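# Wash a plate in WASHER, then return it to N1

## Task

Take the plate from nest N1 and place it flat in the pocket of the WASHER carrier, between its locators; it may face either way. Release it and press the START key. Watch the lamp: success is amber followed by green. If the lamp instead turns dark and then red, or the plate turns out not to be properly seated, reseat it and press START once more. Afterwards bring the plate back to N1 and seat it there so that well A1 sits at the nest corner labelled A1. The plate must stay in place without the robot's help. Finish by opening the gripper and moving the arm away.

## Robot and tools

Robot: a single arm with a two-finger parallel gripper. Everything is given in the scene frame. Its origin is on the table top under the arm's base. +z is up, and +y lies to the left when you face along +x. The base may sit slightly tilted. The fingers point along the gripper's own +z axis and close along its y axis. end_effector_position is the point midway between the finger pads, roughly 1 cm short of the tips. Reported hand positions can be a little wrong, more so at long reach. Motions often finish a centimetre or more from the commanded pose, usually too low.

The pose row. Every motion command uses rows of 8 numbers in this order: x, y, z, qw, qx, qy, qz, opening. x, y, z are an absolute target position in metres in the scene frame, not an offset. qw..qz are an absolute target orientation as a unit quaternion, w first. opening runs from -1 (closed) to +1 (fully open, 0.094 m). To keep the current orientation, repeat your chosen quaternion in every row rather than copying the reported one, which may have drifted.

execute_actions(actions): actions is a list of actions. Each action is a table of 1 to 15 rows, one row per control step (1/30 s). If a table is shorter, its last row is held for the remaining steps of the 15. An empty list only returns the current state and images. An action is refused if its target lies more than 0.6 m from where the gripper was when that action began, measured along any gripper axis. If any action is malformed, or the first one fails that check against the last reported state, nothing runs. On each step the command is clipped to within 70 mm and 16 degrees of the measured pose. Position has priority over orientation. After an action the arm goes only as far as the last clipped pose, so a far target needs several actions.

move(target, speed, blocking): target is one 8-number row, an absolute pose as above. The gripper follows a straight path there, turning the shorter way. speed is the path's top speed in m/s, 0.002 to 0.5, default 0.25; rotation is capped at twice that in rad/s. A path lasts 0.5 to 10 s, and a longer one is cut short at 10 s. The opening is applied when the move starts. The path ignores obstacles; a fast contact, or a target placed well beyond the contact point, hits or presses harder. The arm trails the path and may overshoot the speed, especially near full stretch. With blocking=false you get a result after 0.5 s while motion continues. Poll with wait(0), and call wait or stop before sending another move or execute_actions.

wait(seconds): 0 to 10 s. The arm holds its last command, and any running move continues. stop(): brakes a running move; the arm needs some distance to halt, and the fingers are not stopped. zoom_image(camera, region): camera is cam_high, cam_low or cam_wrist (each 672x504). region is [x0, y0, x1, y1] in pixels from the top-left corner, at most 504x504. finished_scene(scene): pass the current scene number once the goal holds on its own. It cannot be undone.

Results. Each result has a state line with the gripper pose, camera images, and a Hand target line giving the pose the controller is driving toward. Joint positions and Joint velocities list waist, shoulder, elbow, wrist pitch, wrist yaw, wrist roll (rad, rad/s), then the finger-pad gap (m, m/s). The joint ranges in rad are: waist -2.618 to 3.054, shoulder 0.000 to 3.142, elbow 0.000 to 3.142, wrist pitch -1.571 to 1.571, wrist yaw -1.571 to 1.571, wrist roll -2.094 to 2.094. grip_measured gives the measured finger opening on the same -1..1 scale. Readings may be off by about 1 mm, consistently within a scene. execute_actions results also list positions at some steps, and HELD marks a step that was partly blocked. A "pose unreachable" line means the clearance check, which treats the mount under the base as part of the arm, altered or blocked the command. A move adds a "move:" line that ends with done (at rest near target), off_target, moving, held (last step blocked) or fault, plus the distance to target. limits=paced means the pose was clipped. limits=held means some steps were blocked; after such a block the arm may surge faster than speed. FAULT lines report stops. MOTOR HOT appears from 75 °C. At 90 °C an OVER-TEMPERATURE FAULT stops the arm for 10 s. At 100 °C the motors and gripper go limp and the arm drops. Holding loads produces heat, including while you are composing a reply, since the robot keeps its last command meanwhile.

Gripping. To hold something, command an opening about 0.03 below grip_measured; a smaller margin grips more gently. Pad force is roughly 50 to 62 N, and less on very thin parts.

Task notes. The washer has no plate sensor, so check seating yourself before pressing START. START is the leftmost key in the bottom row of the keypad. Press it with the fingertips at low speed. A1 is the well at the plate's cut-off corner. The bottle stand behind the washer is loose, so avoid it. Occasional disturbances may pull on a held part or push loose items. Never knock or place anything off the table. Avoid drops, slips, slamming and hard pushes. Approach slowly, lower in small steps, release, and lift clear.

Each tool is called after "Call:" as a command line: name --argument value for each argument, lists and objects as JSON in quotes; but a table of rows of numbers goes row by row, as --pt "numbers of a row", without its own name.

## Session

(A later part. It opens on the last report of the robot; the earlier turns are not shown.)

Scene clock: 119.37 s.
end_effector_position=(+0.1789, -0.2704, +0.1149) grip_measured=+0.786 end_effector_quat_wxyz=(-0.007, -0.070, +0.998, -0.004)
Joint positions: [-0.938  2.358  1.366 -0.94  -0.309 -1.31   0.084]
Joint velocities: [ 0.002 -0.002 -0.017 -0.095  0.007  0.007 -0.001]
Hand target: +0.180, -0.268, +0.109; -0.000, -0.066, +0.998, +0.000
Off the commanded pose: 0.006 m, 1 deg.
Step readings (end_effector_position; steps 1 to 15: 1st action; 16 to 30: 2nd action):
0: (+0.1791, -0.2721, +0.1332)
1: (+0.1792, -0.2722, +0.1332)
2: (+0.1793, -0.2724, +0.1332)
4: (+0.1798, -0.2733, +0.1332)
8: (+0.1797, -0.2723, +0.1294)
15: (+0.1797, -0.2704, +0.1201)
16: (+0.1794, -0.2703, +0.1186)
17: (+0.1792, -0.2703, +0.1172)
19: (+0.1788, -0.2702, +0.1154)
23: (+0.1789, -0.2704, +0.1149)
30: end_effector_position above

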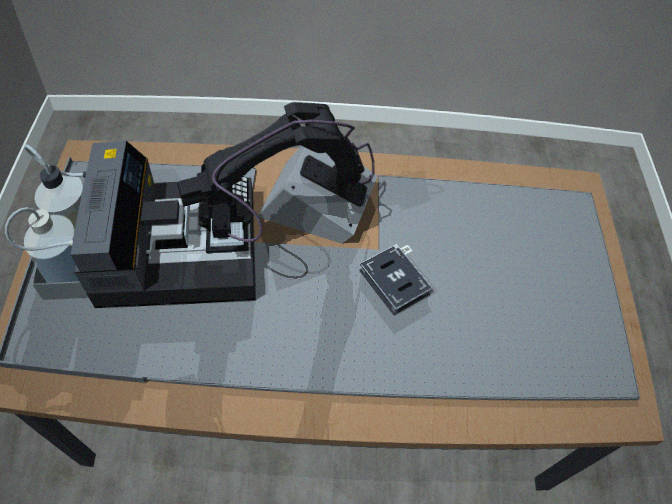

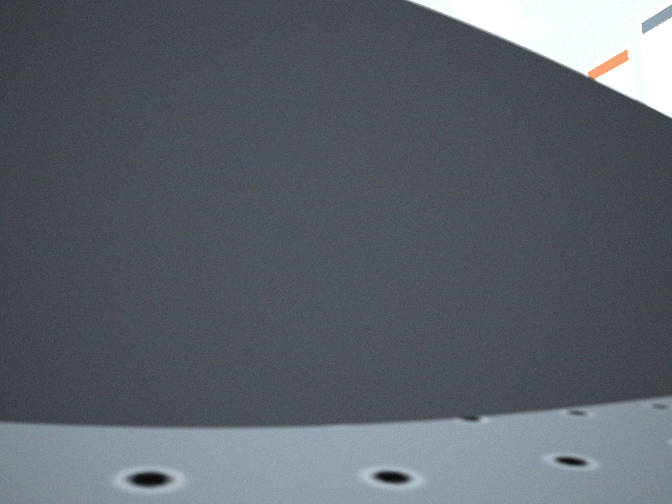

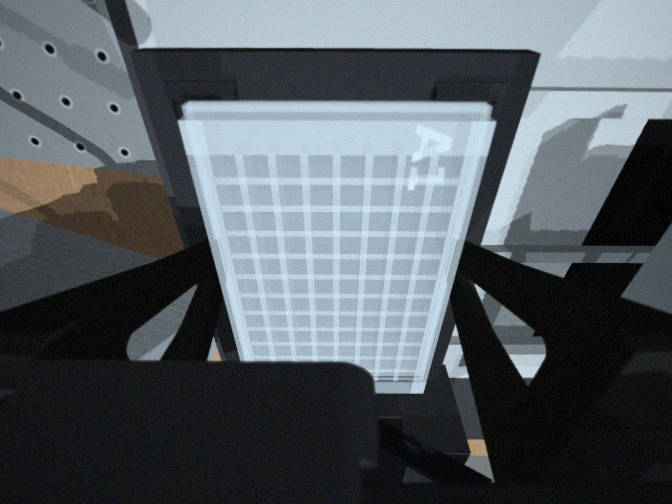

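Call:
execute_actions --actions '[[[0.1805,-0.2685,0.110,0,-0.066,0.998,0,0.76],[0.1805,-0.269,0.111,0,-0.066,0.998,0,0.77],[0.1805,-0.269,0.112,0,-0.066,0.998,0,0.78],[0.1805,-0.269,0.112,0,-0.066,0.998,0,0.79],[0.1805,-0.269,0.112,0,-0.066,0.998,0,0.80],[0.1805,-0.269,0.112,0,-0.066,0.998,0,0.81],[0.1805,-0.269,0.112,0,-0.066,0.998,0,0.825],[0.1805,-0.269,0.112,0,-0.066,0.998,0,0.84],[0.1805,-0.269,0.112,0,-0.066,0.998,0,0.86],[0.1805,-0.269,0.112,0,-0.066,0.998,0,0.88],[0.1805,-0.269,0.112,0,-0.066,0.998,0,0.91],[0.1805,-0.269,0.112,0,-0.066,0.998,0,0.94],[0.1805,-0.269,0.112,0,-0.066,0.998,0,0.97],[0.1805,-0.269,0.112,0,-0.066,0.998,0,1],[0.1805,-0.269,0.112,0,-0.066,0.998,0,1]],[[0.181,-0.270,0.116,0,-0.066,0.998,0,1],[0.1815,-0.271,0.119,0,-0.066,0.998,0,1],[0.182,-0.272,0.122,0,-0.066,0.998,0,1],[0.182,-0.2725,0.125,0,-0.066,0.998,0,1],[0.182,-0.2725,0.128,0,-0.066,0.998,0,1],[0.182,-0.2725,0.131,0,-0.066,0.998,0,1],[0.182,-0.2725,0.134,0,-0.066,0.998,0,1],[0.182,-0.2725,0.137,0,-0.066,0.998,0,1],[0.182,-0.2725,0.140,0,-0.066,0.998,0,1],[0.182,-0.2725,0.143,0,-0.066,0.998,0,1],[0.182,-0.2725,0.146,0,-0.066,0.998,0,1],[0.182,-0.2725,0.149,0,-0.066,0.998,0,1],[0.182,-0.2725,0.152,0,-0.066,0.998,0,1],[0.182,-0.2725,0.155,0,-0.066,0.998,0,1],[0.182,-0.2725,0.158,0,-0.066,0.998,0,1]],[[0.18,-0.272,0.162,0,-0.066,0.998,0,1],[0.178,-0.272,0.166,0,-0.066,0.998,0,1],[0.175,-0.272,0.170,0,-0.066,0.998,0,1],[0.172,-0.272,0.174,0,-0.066,0.998,0,1],[0.169,-0.272,0.178,0,-0.066,0.998,0,1],[0.166,-0.272,0.182,0,-0.066,0.998,0,1],[0.163,-0.272,0.186,0,-0.066,0.998,0,1],[0.160,-0.272,0.189,0,-0.066,0.998,0,1],[0.157,-0.272,0.192,0,-0.066,0.998,0,1],[0.154,-0.272,0.195,0,-0.066,0.998,0,1],[0.152,-0.272,0.197,0,-0.066,0.998,0,1],[0.150,-0.272,0.199,0,-0.066,0.998,0,1],[0.150,-0.272,0.200,0,-0.066,0.998,0,1]]]'

Scene clock: 134.67 s.
end_effector_position=(+0.1500, -0.2729, +0.1821) grip_measured=+1.000 end_effector_quat_wxyz=(-0.002, -0.056, +0.998, +0.007)
Joint positions: [-1.07   2.302  1.513 -1.198 -0.274 -1.414  0.094]
Joint velocities: [-0.081 -0.017  0.1   -0.183  0.139 -0.066  0.   ]
Hand target: +0.151, -0.272, +0.199; +0.001, -0.066, +0.998, -0.001
Off the commanded pose: 0.018 m, 1 deg.
Step readings (end_effector_position; steps 1 to 15: 1st action; 16 to 30: 2nd action; 31 to 45: 3rd action):
0: (+0.1789, -0.2704, +0.1149)
1: (+0.1789, -0.2704, +0.1149)
2: (+0.1789, -0.2704, +0.1149)
4: (+0.1789, -0.2704, +0.1149)
8: (+0.1789, -0.2704, +0.1149)
15: (+0.1789, -0.2704, +0.1149)
16: (+0.1789, -0.2704, +0.1149)
17: (+0.1789, -0.2704, +0.1149)
19: (+0.1785, -0.2693, +0.1149)
23: (+0.1790, -0.2671, +0.1189)
30: (+0.1810, -0.2696, +0.1327)
31: (+0.1805, -0.2699, +0.1348)
32: (+0.1800, -0.2702, +0.1373)
34: (+0.1770, -0.2697, +0.1431)
38: (+0.1671, -0.2703, +0.1596)
45: end_effector_position above

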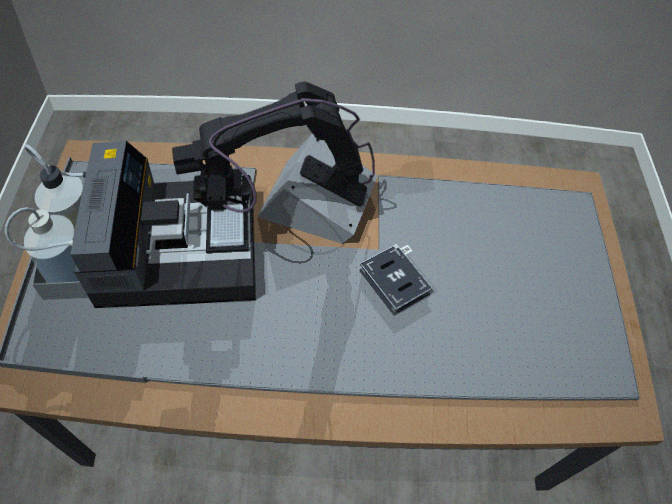

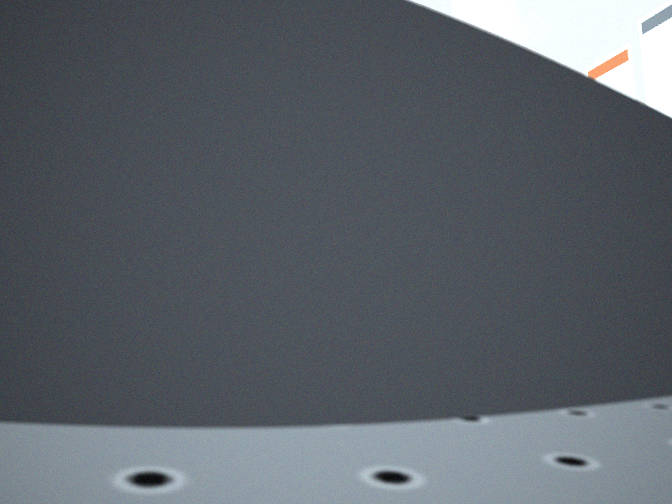

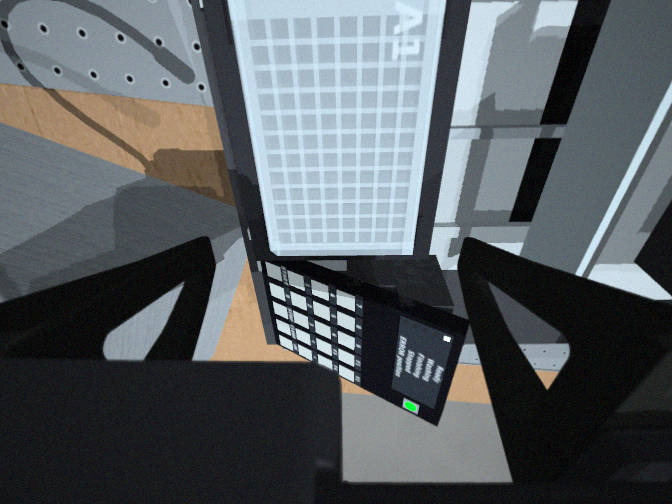

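Call:
execute_actions --actions '[]'

Call:
zoom_image --camera "cam_wrist" --region '[230,220,470,420]'

Call:
zoom_image --camera "cam_high" --region '[180,180,280,270]'

Scene clock: 136.23 s.
end_effector_position=(+0.1475, -0.2678, +0.1830) grip_measured=+1.000 end_effector_quat_wxyz=(-0.006, -0.061, +0.998, +0.017)
Joint positions: [-1.071  2.302  1.516 -1.225 -0.27  -1.432  0.094]
Joint velocities: [ 0.002  0.017 -0.017  0.037  0.022  0.022  0.   ]
Hand target: +0.151, -0.272, +0.199; +0.001, -0.066, +0.998, -0.001
Off the commanded pose: 0.018 m, 2 deg.

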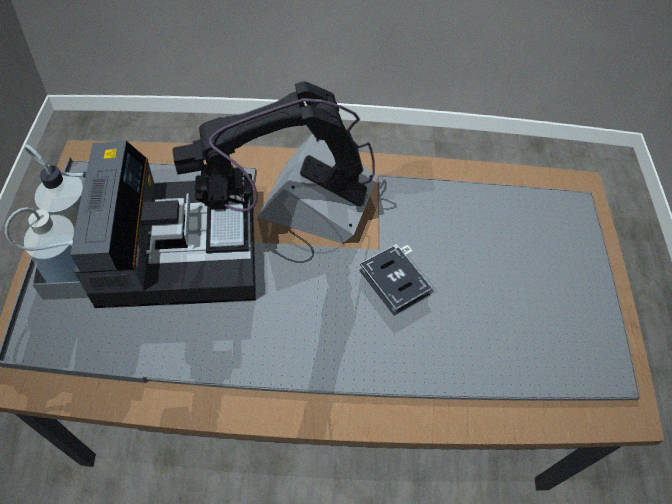

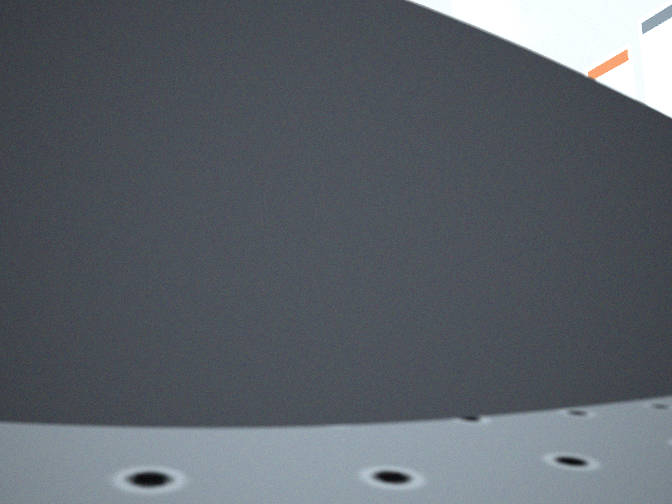

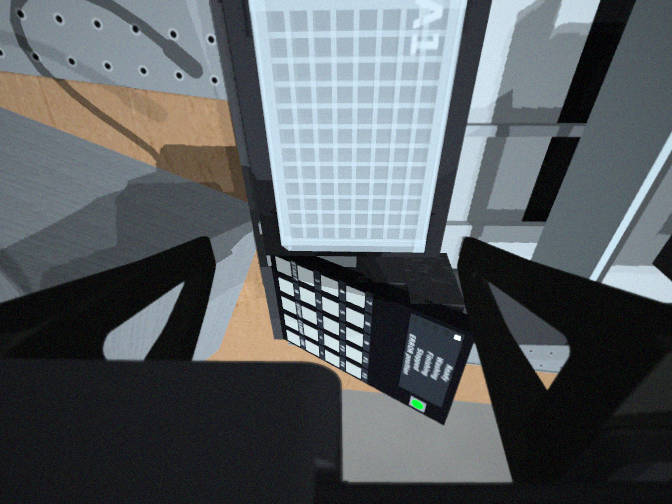

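Region (230, 220, 470, 420) of cam_wrist's 672x504 image, scaled by 2.100, with more detail than that image has.

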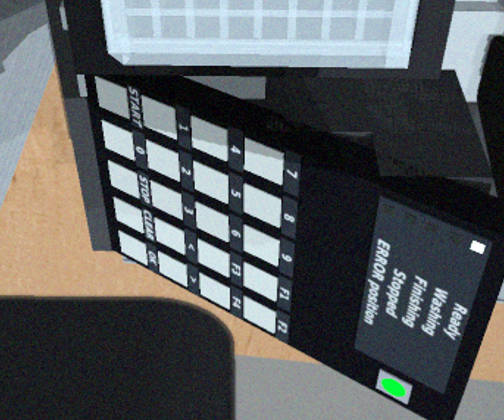

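Region (180, 180, 280, 270) of cam_high's 672x504 image, scaled by 5.040, with more detail than that image has; it fills the top 454 rows of this view, and the rest is white.

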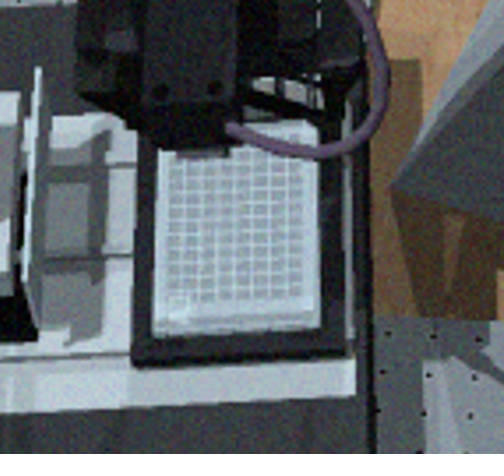

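Call:
move --target '[0.0765,-0.226,0.15,0,0.659,0.752,0,-1]' --speed 0.4

Scene clock: 179.80 s.
end_effector_position=(+0.0799, -0.2242, +0.1447) grip_measured=-0.979 end_effector_quat_wxyz=(-0.012, +0.653, +0.757, +0.013)
Joint positions: [-1.212  2.149  1.112 -1.003 -0.221 -0.017  0.001]
Joint velocities: [-0.002  0.002 -0.002 -0.007 -0.022  0.022 -0.001]
Hand target: +0.077, -0.226, +0.150; +0.000, +0.659, +0.752, +0.001
Off the commanded pose: 0.007 m, 2 deg.
move: done

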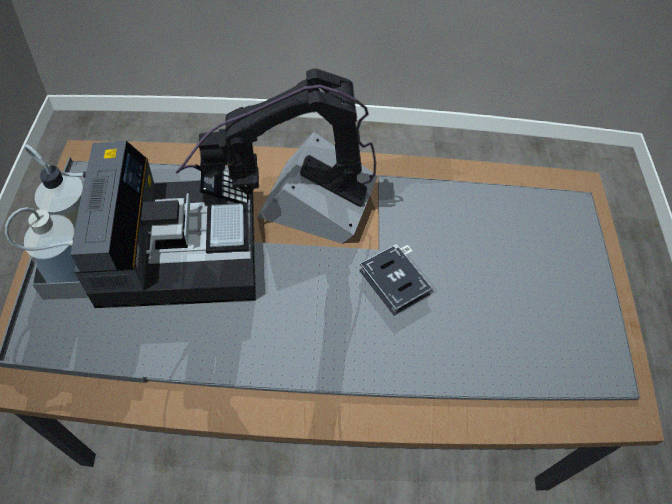

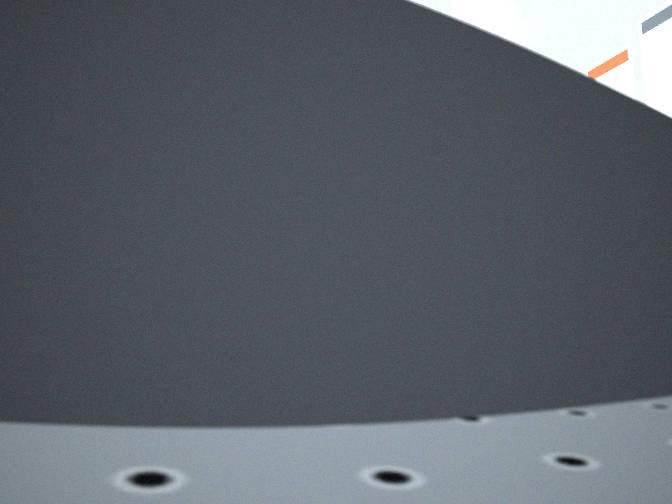

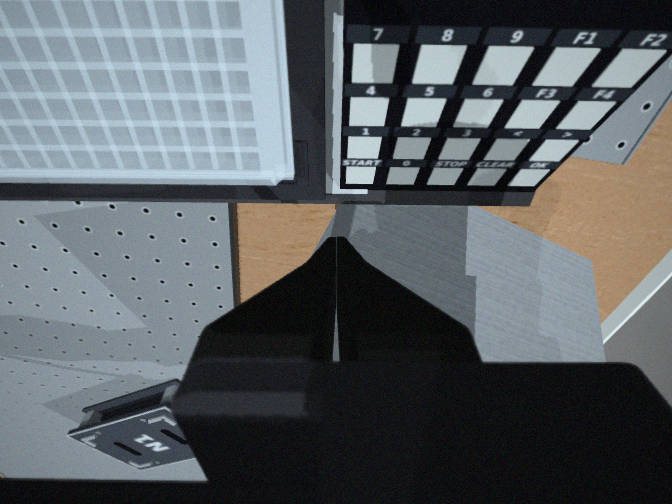

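Call:
execute_actions --actions '[[[0.076,-0.228,0.146,0,0.659,0.752,0,-1],[0.074,-0.230,0.143,0,0.659,0.752,0,-1],[0.072,-0.232,0.140,0,0.659,0.752,0,-1],[0.071,-0.233,0.137,0,0.659,0.752,0,-1],[0.0704,-0.2337,0.134,0,0.659,0.752,0,-1],[0.0704,-0.2337,0.131,0,0.659,0.752,0,-1],[0.0704,-0.2337,0.128,0,0.659,0.752,0,-1],[0.0704,-0.2337,0.126,0,0.659,0.752,0,-1],[0.0704,-0.2337,0.124,0,0.659,0.752,0,-1],[0.0704,-0.2337,0.122,0,0.659,0.752,0,-1],[0.0704,-0.2337,0.120,0,0.659,0.752,0,-1],[0.0704,-0.2337,0.118,0,0.659,0.752,0,-1],[0.0704,-0.2337,0.116,0,0.659,0.752,0,-1],[0.0704,-0.2337,0.114,0,0.659,0.752,0,-1],[0.0704,-0.2337,0.112,0,0.659,0.752,0,-1]],[[0.0704,-0.2337,0.112,0,0.659,0.752,0,-1]]]'

Scene clock: 197.13 s.
end_effector_position=(+0.0731, -0.2346, +0.1173) grip_measured=-0.979 end_effector_quat_wxyz=(+0.002, +0.654, +0.756, +0.000)
Joint positions: [-1.219  2.196  1.043 -0.852 -0.217 -0.012  0.001]
Joint velocities: [ 0.007 -0.012 -0.017  0.095 -0.022 -0.022  0.001]
Hand target: +0.070, -0.233, +0.112; -0.000, +0.659, +0.752, +0.000
Off the commanded pose: 0.006 m, 1 deg.
Step readings (end_effector_position; steps 1 to 15: 1st action; 16 to 30: 2nd action):
0: (+0.0800, -0.2244, +0.1447)
1: (+0.0799, -0.2247, +0.1447)
2: (+0.0800, -0.2254, +0.1447)
4: (+0.0797, -0.2283, +0.1447)
8: (+0.0776, -0.2316, +0.1394)
15: (+0.0733, -0.2290, +0.1215)
16: (+0.0729, -0.2291, +0.1198)
17: (+0.0727, -0.2294, +0.1185)
19: (+0.0725, -0.2304, +0.1173)
23: (+0.0729, -0.2332, +0.1173)
30: end_effector_position above

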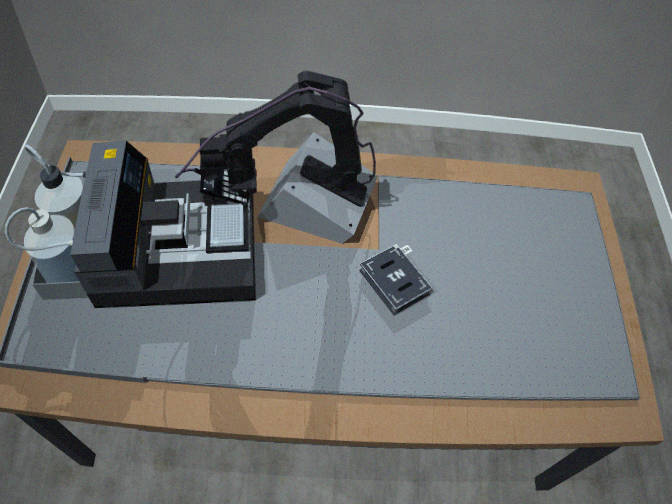

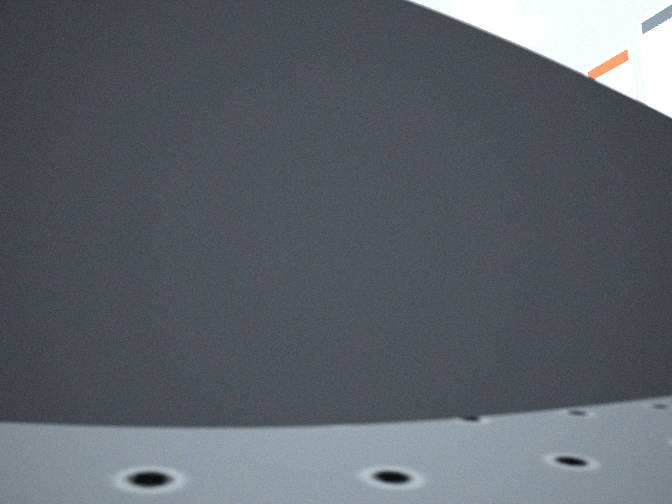

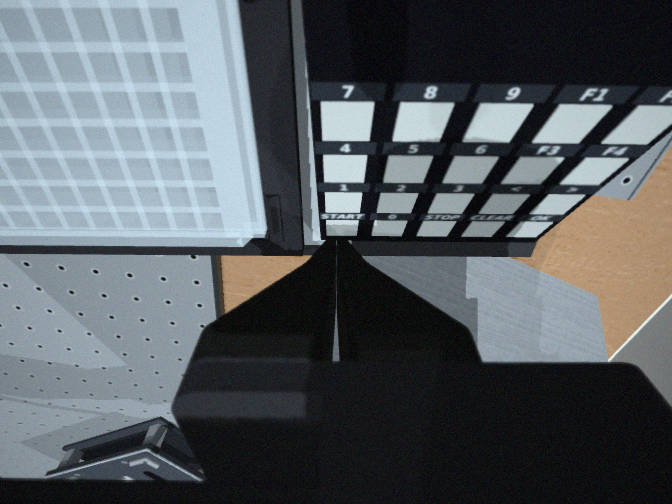

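Call:
execute_actions --actions '[[[0.0695,-0.2325,0.111,0,0.659,0.752,0,-1],[0.0688,-0.231,0.110,0,0.659,0.752,0,-1],[0.068,-0.2295,0.109,0,0.659,0.752,0,-1],[0.0675,-0.2285,0.1078,0,0.659,0.752,0,-1],[0.0675,-0.228,0.1066,0,0.659,0.752,0,-1],[0.0675,-0.228,0.1054,0,0.659,0.752,0,-1],[0.0675,-0.228,0.1042,0,0.659,0.752,0,-1],[0.0675,-0.228,0.103,0,0.659,0.752,0,-1],[0.0675,-0.228,0.1018,0,0.659,0.752,0,-1],[0.0675,-0.228,0.1006,0,0.659,0.752,0,-1],[0.0675,-0.228,0.0994,0,0.659,0.752,0,-1],[0.0675,-0.228,0.0982,0,0.659,0.752,0,-1],[0.0675,-0.228,0.097,0,0.659,0.752,0,-1],[0.0675,-0.228,0.0958,0,0.659,0.752,0,-1],[0.0675,-0.228,0.0946,0,0.659,0.752,0,-1]],[[0.0675,-0.228,0.0934,0,0.659,0.752,0,-1],[0.0675,-0.228,0.0922,0,0.659,0.752,0,-1],[0.0675,-0.228,0.091,0,0.659,0.752,0,-1],[0.0675,-0.228,0.090,0,0.659,0.752,0,-1]]]'

Scene clock: 210.53 s.
end_effector_position=(+0.0691, -0.2291, +0.1026) grip_measured=-0.979 end_effector_quat_wxyz=(+0.003, +0.657, +0.754, -0.000)
Joint positions: [-1.219  2.202  0.984 -0.784 -0.217 -0.004  0.001]
Joint velocities: [-0.022  0.002 -0.012 -0.022 -0.051 -0.007  0.   ]
Hand target: +0.067, -0.227, +0.091; -0.000, +0.659, +0.752, +0.000
Off the commanded pose: 0.013 m, 0 deg.
Step readings (end_effector_position; steps 1 to 15: 1st action; 16 to 30: 2nd action):
0: (+0.0731, -0.2348, +0.1173)
1: (+0.0731, -0.2349, +0.1173)
2: (+0.0731, -0.2351, +0.1169)
4: (+0.0723, -0.2335, +0.1144)
8: (+0.0701, -0.2264, +0.1087)
15: (+0.0697, -0.2285, +0.1053)
16: (+0.0695, -0.2288, +0.1045)
17: (+0.0694, -0.2292, +0.1036)
19: (+0.0691, -0.2291, +0.1026)
23: (+0.0691, -0.2291, +0.1026)
30: end_effector_position above

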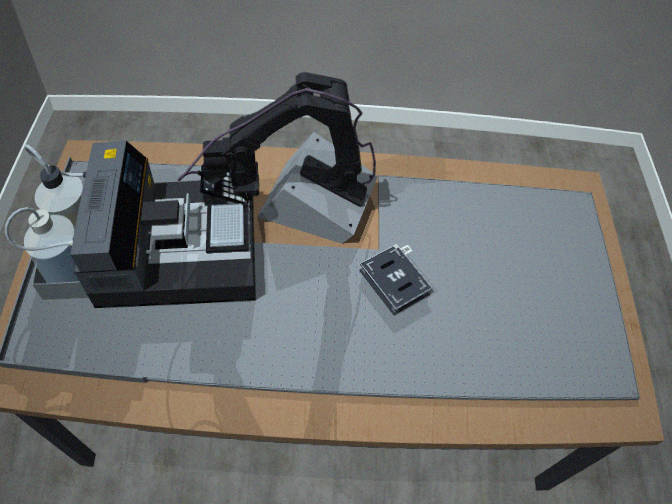

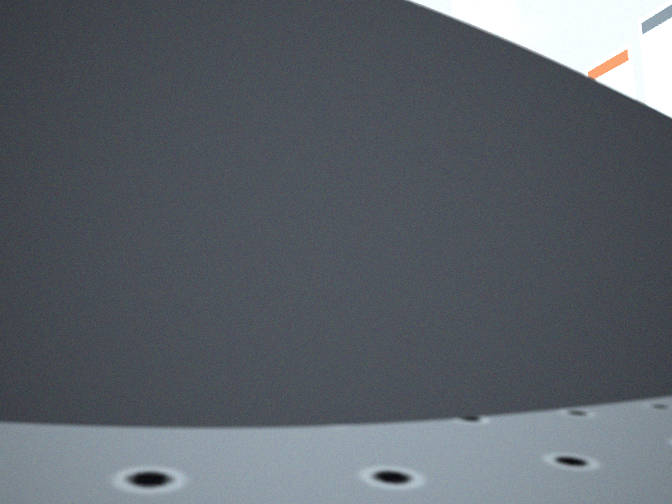

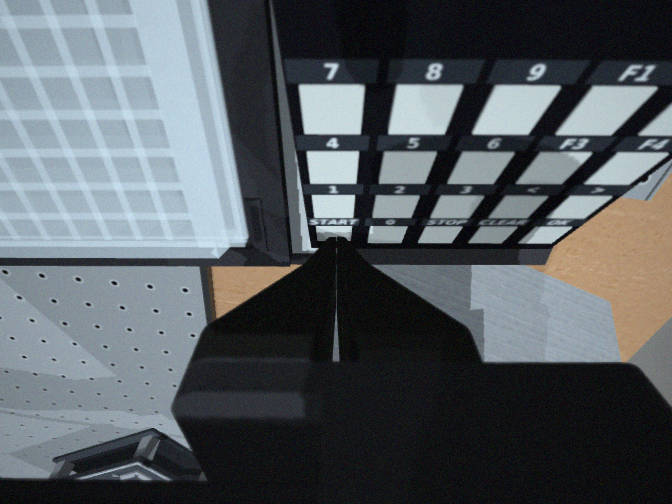

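Call:
zoom_image --camera "cam_wrist" --region '[290,190,410,270]'

Call:
execute_actions --actions '[]'

Region (290, 190, 410, 270) of cam_wrist's 672x504 image, scaled by 4.200, with more detail than that image has.

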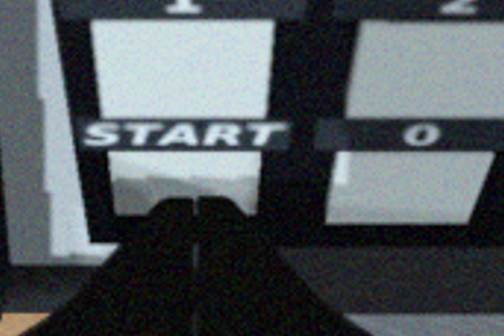

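Scene clock: 212.20 s.
end_effector_position=(+0.0691, -0.2291, +0.1026) grip_measured=-0.979 end_effector_quat_wxyz=(+0.003, +0.657, +0.754, -0.000)
Joint positions: [-1.219  2.202  0.984 -0.784 -0.217 -0.004  0.001]
Joint velocities: [-0.012  0.002  0.012 -0.037  0.007  0.022 -0.   ]
Hand target: +0.067, -0.227, +0.091; -0.000, +0.659, +0.752, +0.000
Off the commanded pose: 0.013 m, 0 deg.

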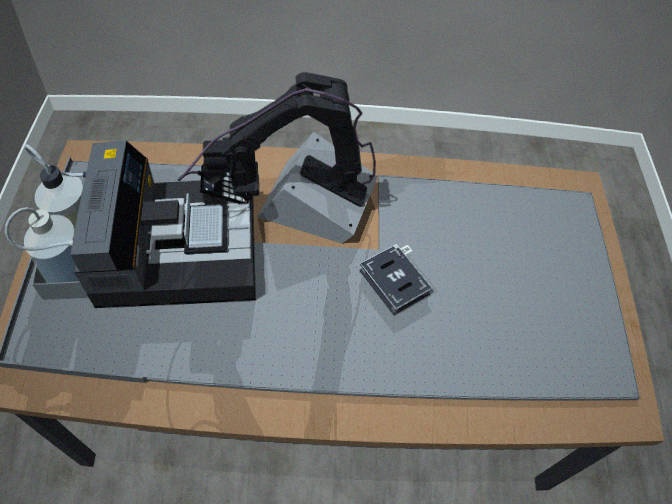

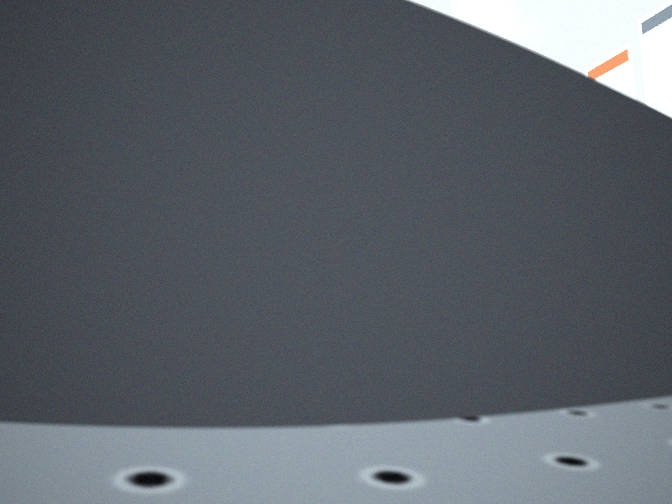

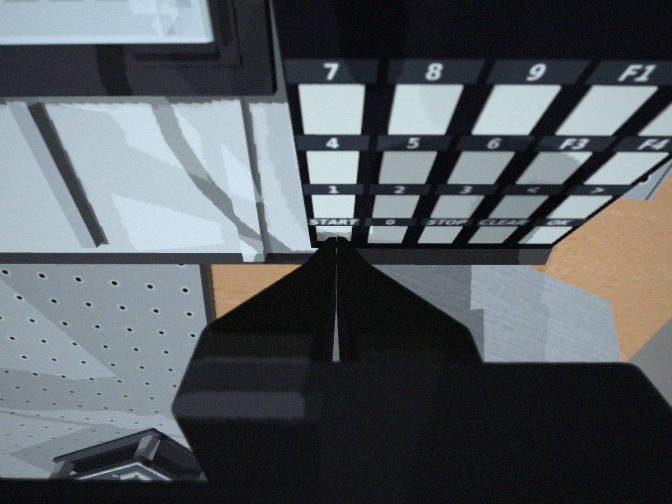

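Call:
move --target '[0.08,-0.228,0.16,0,0.6,0.8,0,-1]' --speed 0.15

Call:
move --target '[0.18,-0.268,0.185,0,-0.066,0.998,0,1]' --speed 0.4

Call:
wait --seconds 8

Scene clock: 216.60 s.
end_effector_position=(+0.0776, -0.2197, +0.1467) grip_measured=-0.979 end_effector_quat_wxyz=(-0.013, +0.606, +0.795, +0.015)
Joint positions: [-1.219  2.135  1.102 -1.014 -0.217 -0.146  0.001]
Joint velocities: [-0.017  0.017  0.007 -0.081 -0.007 -0.125  0.   ]
Hand target: +0.080, -0.228, +0.160; -0.000, +0.600, +0.800, -0.000
Off the commanded pose: 0.016 m, 2 deg.
move: off_target

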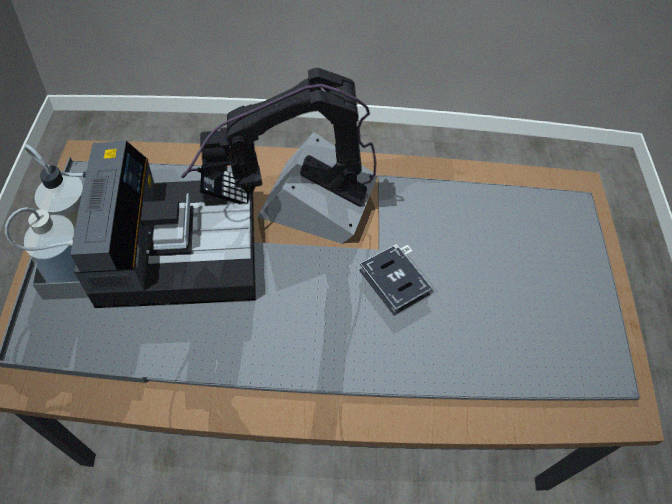

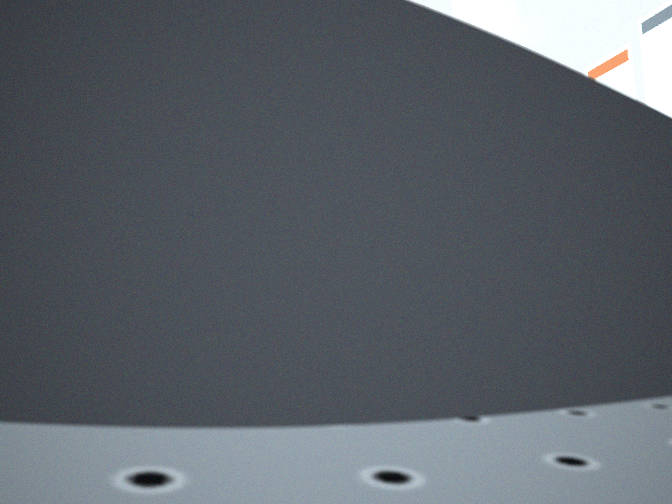

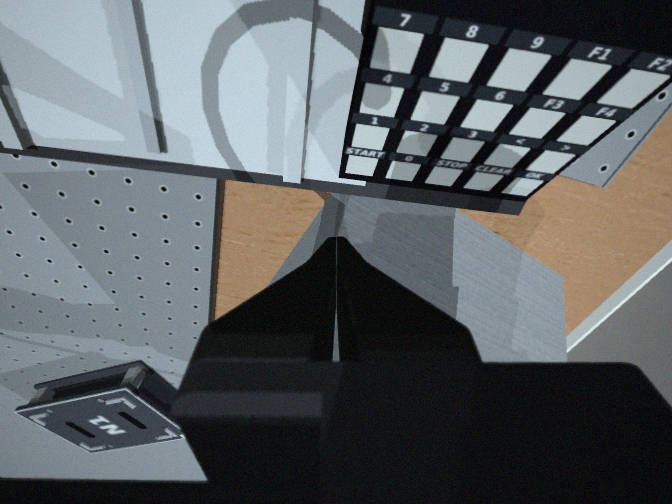

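Scene clock: 219.03 s.
end_effector_position=(+0.1731, -0.2657, +0.1809) grip_measured=+1.000 end_effector_quat_wxyz=(-0.009, -0.058, +0.998, -0.001)
Joint positions: [-1.     2.283  1.514 -1.188 -0.283 -1.35   0.094]
Joint velocities: [-0.017 -0.002  0.022 -0.022  0.007 -0.066  0.   ]
Hand target: +0.179, -0.268, +0.185; -0.001, -0.065, +0.998, -0.000
Off the commanded pose: 0.008 m, 1 deg.
move: done

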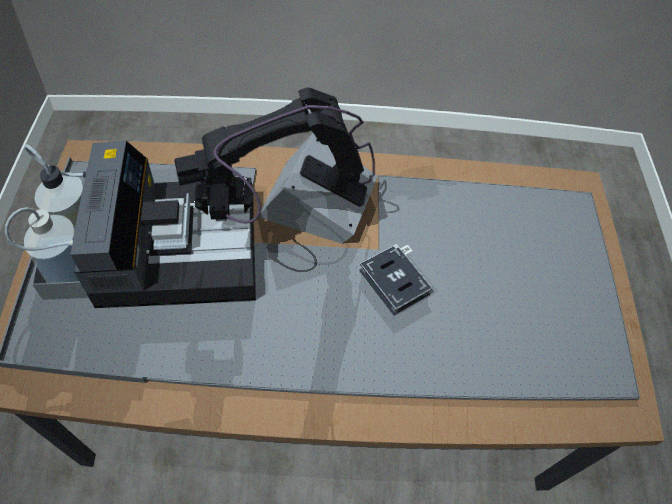

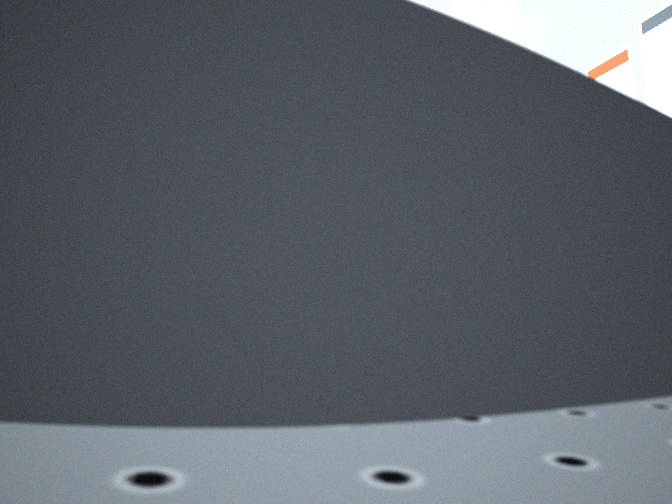

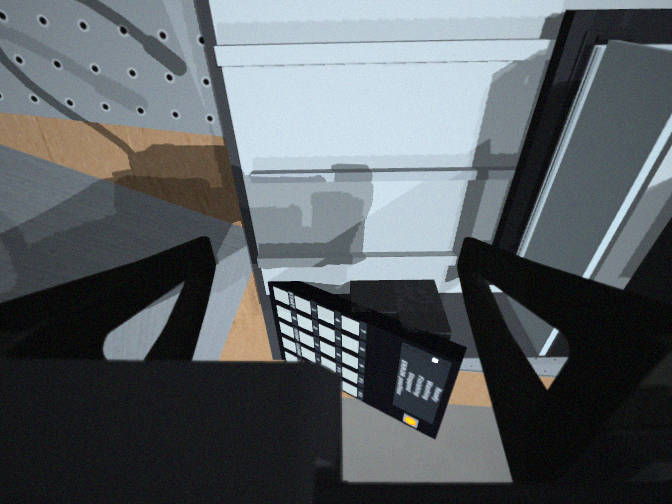

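Scene clock: 227.03 s.
end_effector_position=(+0.1731, -0.2655, +0.1810) grip_measured=+1.000 end_effector_quat_wxyz=(-0.009, -0.060, +0.998, -0.001)
Joint positions: [-1.     2.283  1.515 -1.189 -0.283 -1.353  0.094]
Joint velocities: [-0.002 -0.002  0.007 -0.037 -0.037  0.051  0.   ]
Hand target: +0.179, -0.268, +0.185; -0.001, -0.065, +0.998, -0.001
Off the commanded pose: 0.008 m, 1 deg.
wait: 8.00 s; at rest by 0.17 s

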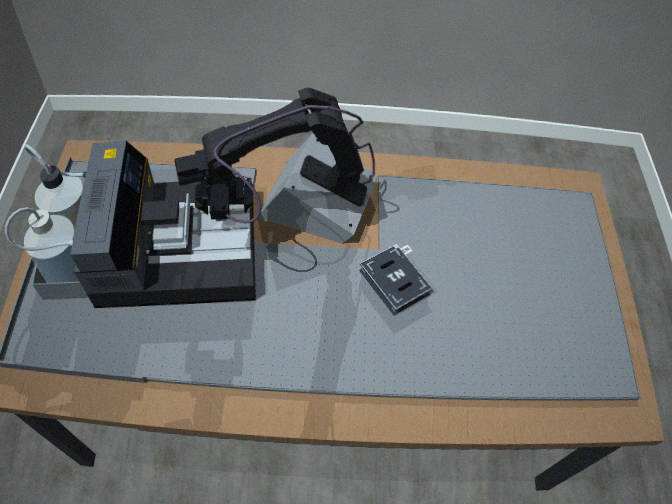

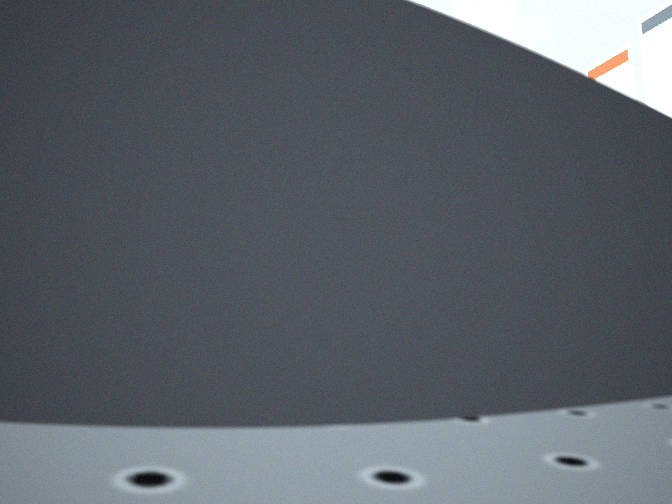

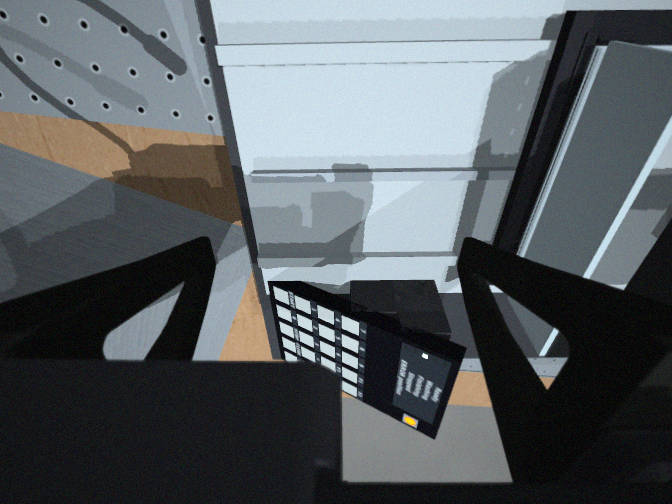

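Call:
wait --seconds 8

Scene clock: 235.63 s.
end_effector_position=(+0.1731, -0.2655, +0.1810) grip_measured=+1.000 end_effector_quat_wxyz=(-0.009, -0.060, +0.998, -0.001)
Joint positions: [-1.     2.283  1.515 -1.189 -0.283 -1.353  0.094]
Joint velocities: [-0.007 -0.002 -0.007 -0.037 -0.007  0.066  0.   ]
Hand target: +0.179, -0.268, +0.185; -0.001, -0.065, +0.998, -0.001
Off the commanded pose: 0.008 m, 1 deg.
wait: 8.00 s; at rest from the start

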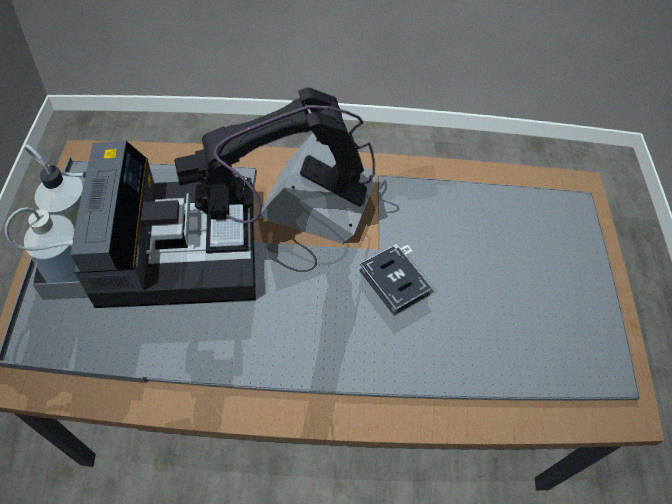

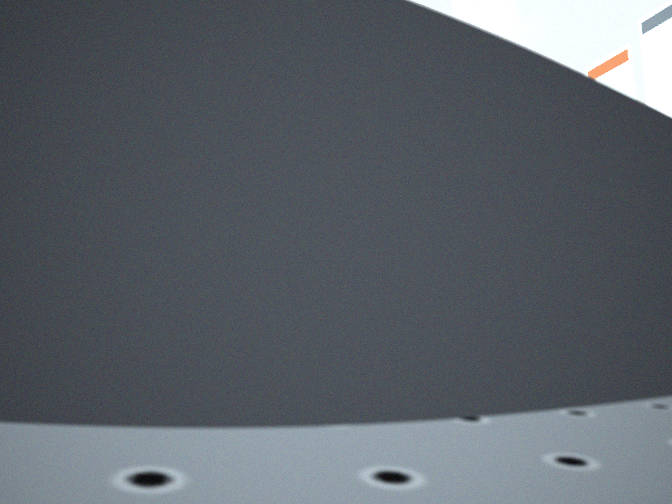

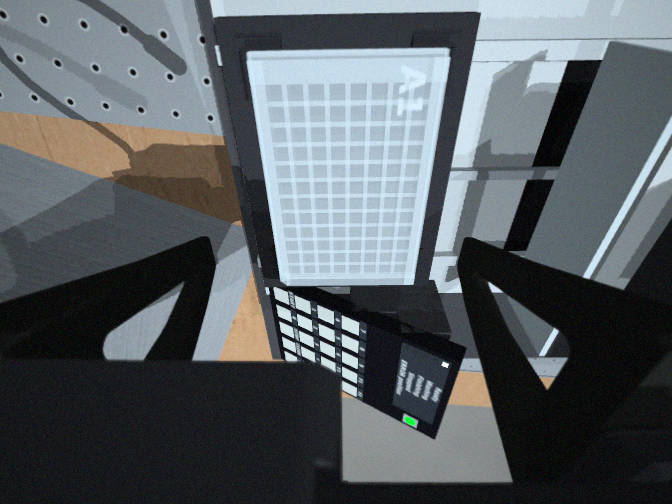

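Call:
zoom_image --camera "cam_wrist" --region '[200,0,500,300]'

Region (200, 0, 500, 300) of cam_wrist's 672x504 image, scaled by 1.680, with more detail than that image has.

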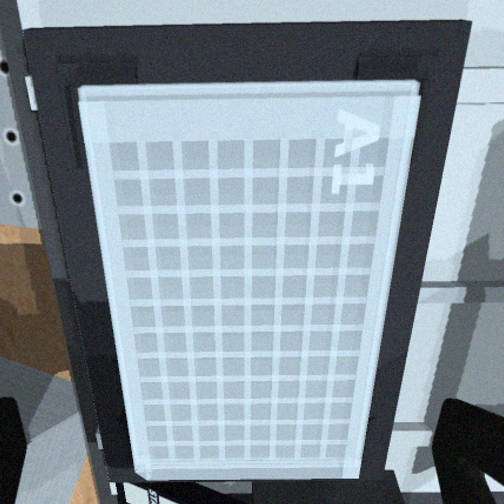

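Call:
execute_actions --actions '[[[0.18,-0.2695,0.182,0,-0.066,0.998,0,1],[0.18,-0.2695,0.179,0,-0.066,0.998,0,1],[0.18,-0.2695,0.176,0,-0.066,0.998,0,1],[0.18,-0.2695,0.173,0,-0.066,0.998,0,1],[0.18,-0.2695,0.170,0,-0.066,0.998,0,1],[0.18,-0.2695,0.167,0,-0.066,0.998,0,1],[0.18,-0.2695,0.164,0,-0.066,0.998,0,1],[0.18,-0.2695,0.161,0,-0.066,0.998,0,1],[0.18,-0.2695,0.158,0,-0.066,0.998,0,1],[0.18,-0.2695,0.155,0,-0.066,0.998,0,1],[0.18,-0.2695,0.152,0,-0.066,0.998,0,1],[0.18,-0.2695,0.149,0,-0.066,0.998,0,1],[0.18,-0.2695,0.146,0,-0.066,0.998,0,1],[0.18,-0.2695,0.144,0,-0.066,0.998,0,1],[0.18,-0.2695,0.142,0,-0.066,0.998,0,1]],[[0.18,-0.2695,0.140,0,-0.066,0.998,0,1],[0.18,-0.2695,0.138,0,-0.066,0.998,0,1],[0.18,-0.2695,0.136,0,-0.066,0.998,0,1],[0.18,-0.2695,0.134,0,-0.066,0.998,0,1],[0.18,-0.2695,0.132,0,-0.066,0.998,0,1],[0.18,-0.2695,0.130,0,-0.066,0.998,0,1],[0.18,-0.2695,0.1287,0,-0.066,0.998,0,1],[0.18,-0.2695,0.1274,0,-0.066,0.998,0,1],[0.18,-0.2695,0.1261,0,-0.066,0.998,0,1],[0.18,-0.2695,0.1248,0,-0.066,0.998,0,1],[0.18,-0.269,0.1235,0,-0.066,0.998,0,1],[0.18,-0.269,0.1222,0,-0.066,0.998,0,1],[0.18,-0.269,0.1209,0,-0.066,0.998,0,1],[0.18,-0.269,0.1196,0,-0.066,0.998,0,1],[0.18,-0.269,0.1183,0,-0.066,0.998,0,1]],[[0.18,-0.2685,0.117,0,-0.066,0.998,0,1],[0.18,-0.2685,0.1157,0,-0.066,0.998,0,1],[0.18,-0.2685,0.1144,0,-0.066,0.998,0,1],[0.18,-0.2685,0.1131,0,-0.066,0.998,0,1],[0.18,-0.268,0.1118,0,-0.066,0.998,0,1],[0.18,-0.268,0.1105,0,-0.066,0.998,0,1],[0.18,-0.268,0.1092,0,-0.066,0.998,0,1],[0.18,-0.268,0.108,0,-0.066,0.998,0,1]]]'

Scene clock: 253.30 s.
end_effector_position=(+0.1792, -0.2710, +0.1151) grip_measured=+1.000 end_effector_quat_wxyz=(-0.006, -0.071, +0.997, -0.007)
Joint positions: [-0.938  2.355  1.362 -0.933 -0.308 -1.31   0.094]
Joint velocities: [-0.002 -0.007  0.007  0.081 -0.007 -0.007  0.   ]
Hand target: +0.180, -0.268, +0.108; -0.000, -0.066, +0.998, +0.000
Off the commanded pose: 0.008 m, 1 deg.
Step readings (end_effector_position; steps 1 to 15: 1st action; 16 to 30: 2nd action; 31 to 45: 3rd action):
0: (+0.1731, -0.2655, +0.1810)
1: (+0.1731, -0.2655, +0.1810)
2: (+0.1732, -0.2654, +0.1810)
4: (+0.1738, -0.2657, +0.1809)
8: (+0.1771, -0.2694, +0.1766)
15: (+0.1769, -0.2671, +0.1543)
16: (+0.1766, -0.2669, +0.1513)
17: (+0.1764, -0.2669, +0.1485)
19: (+0.1763, -0.2673, +0.1441)
23: (+0.1769, -0.2686, +0.1377)
30: (+0.1781, -0.2701, +0.1292)
31: (+0.1783, -0.2703, +0.1280)
32: (+0.1784, -0.2704, +0.1268)
34: (+0.1785, -0.2702, +0.1241)
38: (+0.1786, -0.2698, +0.1187)
45: end_effector_position above

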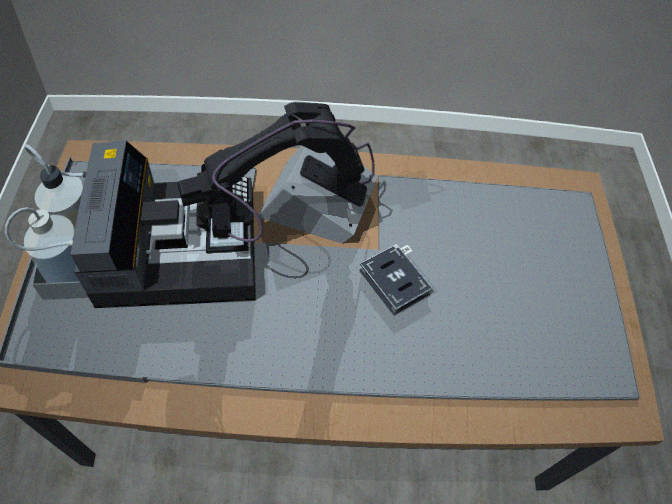

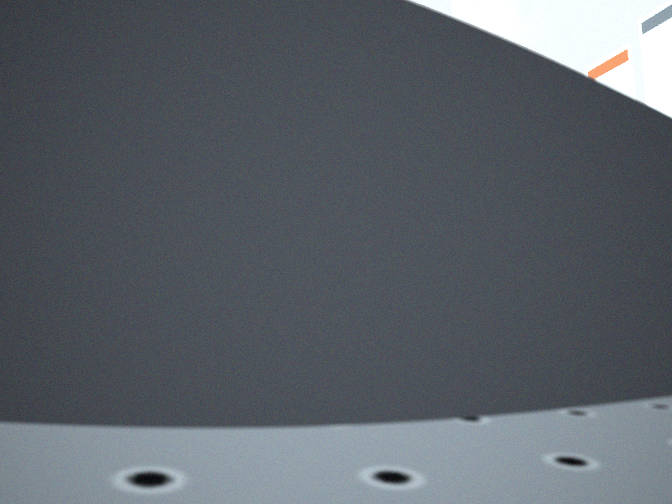

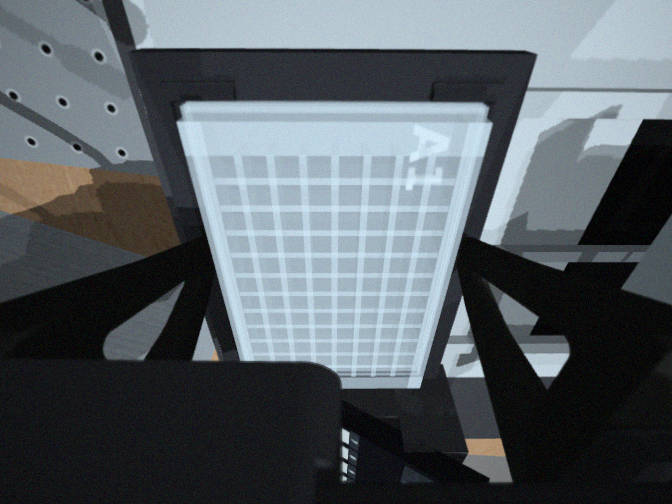

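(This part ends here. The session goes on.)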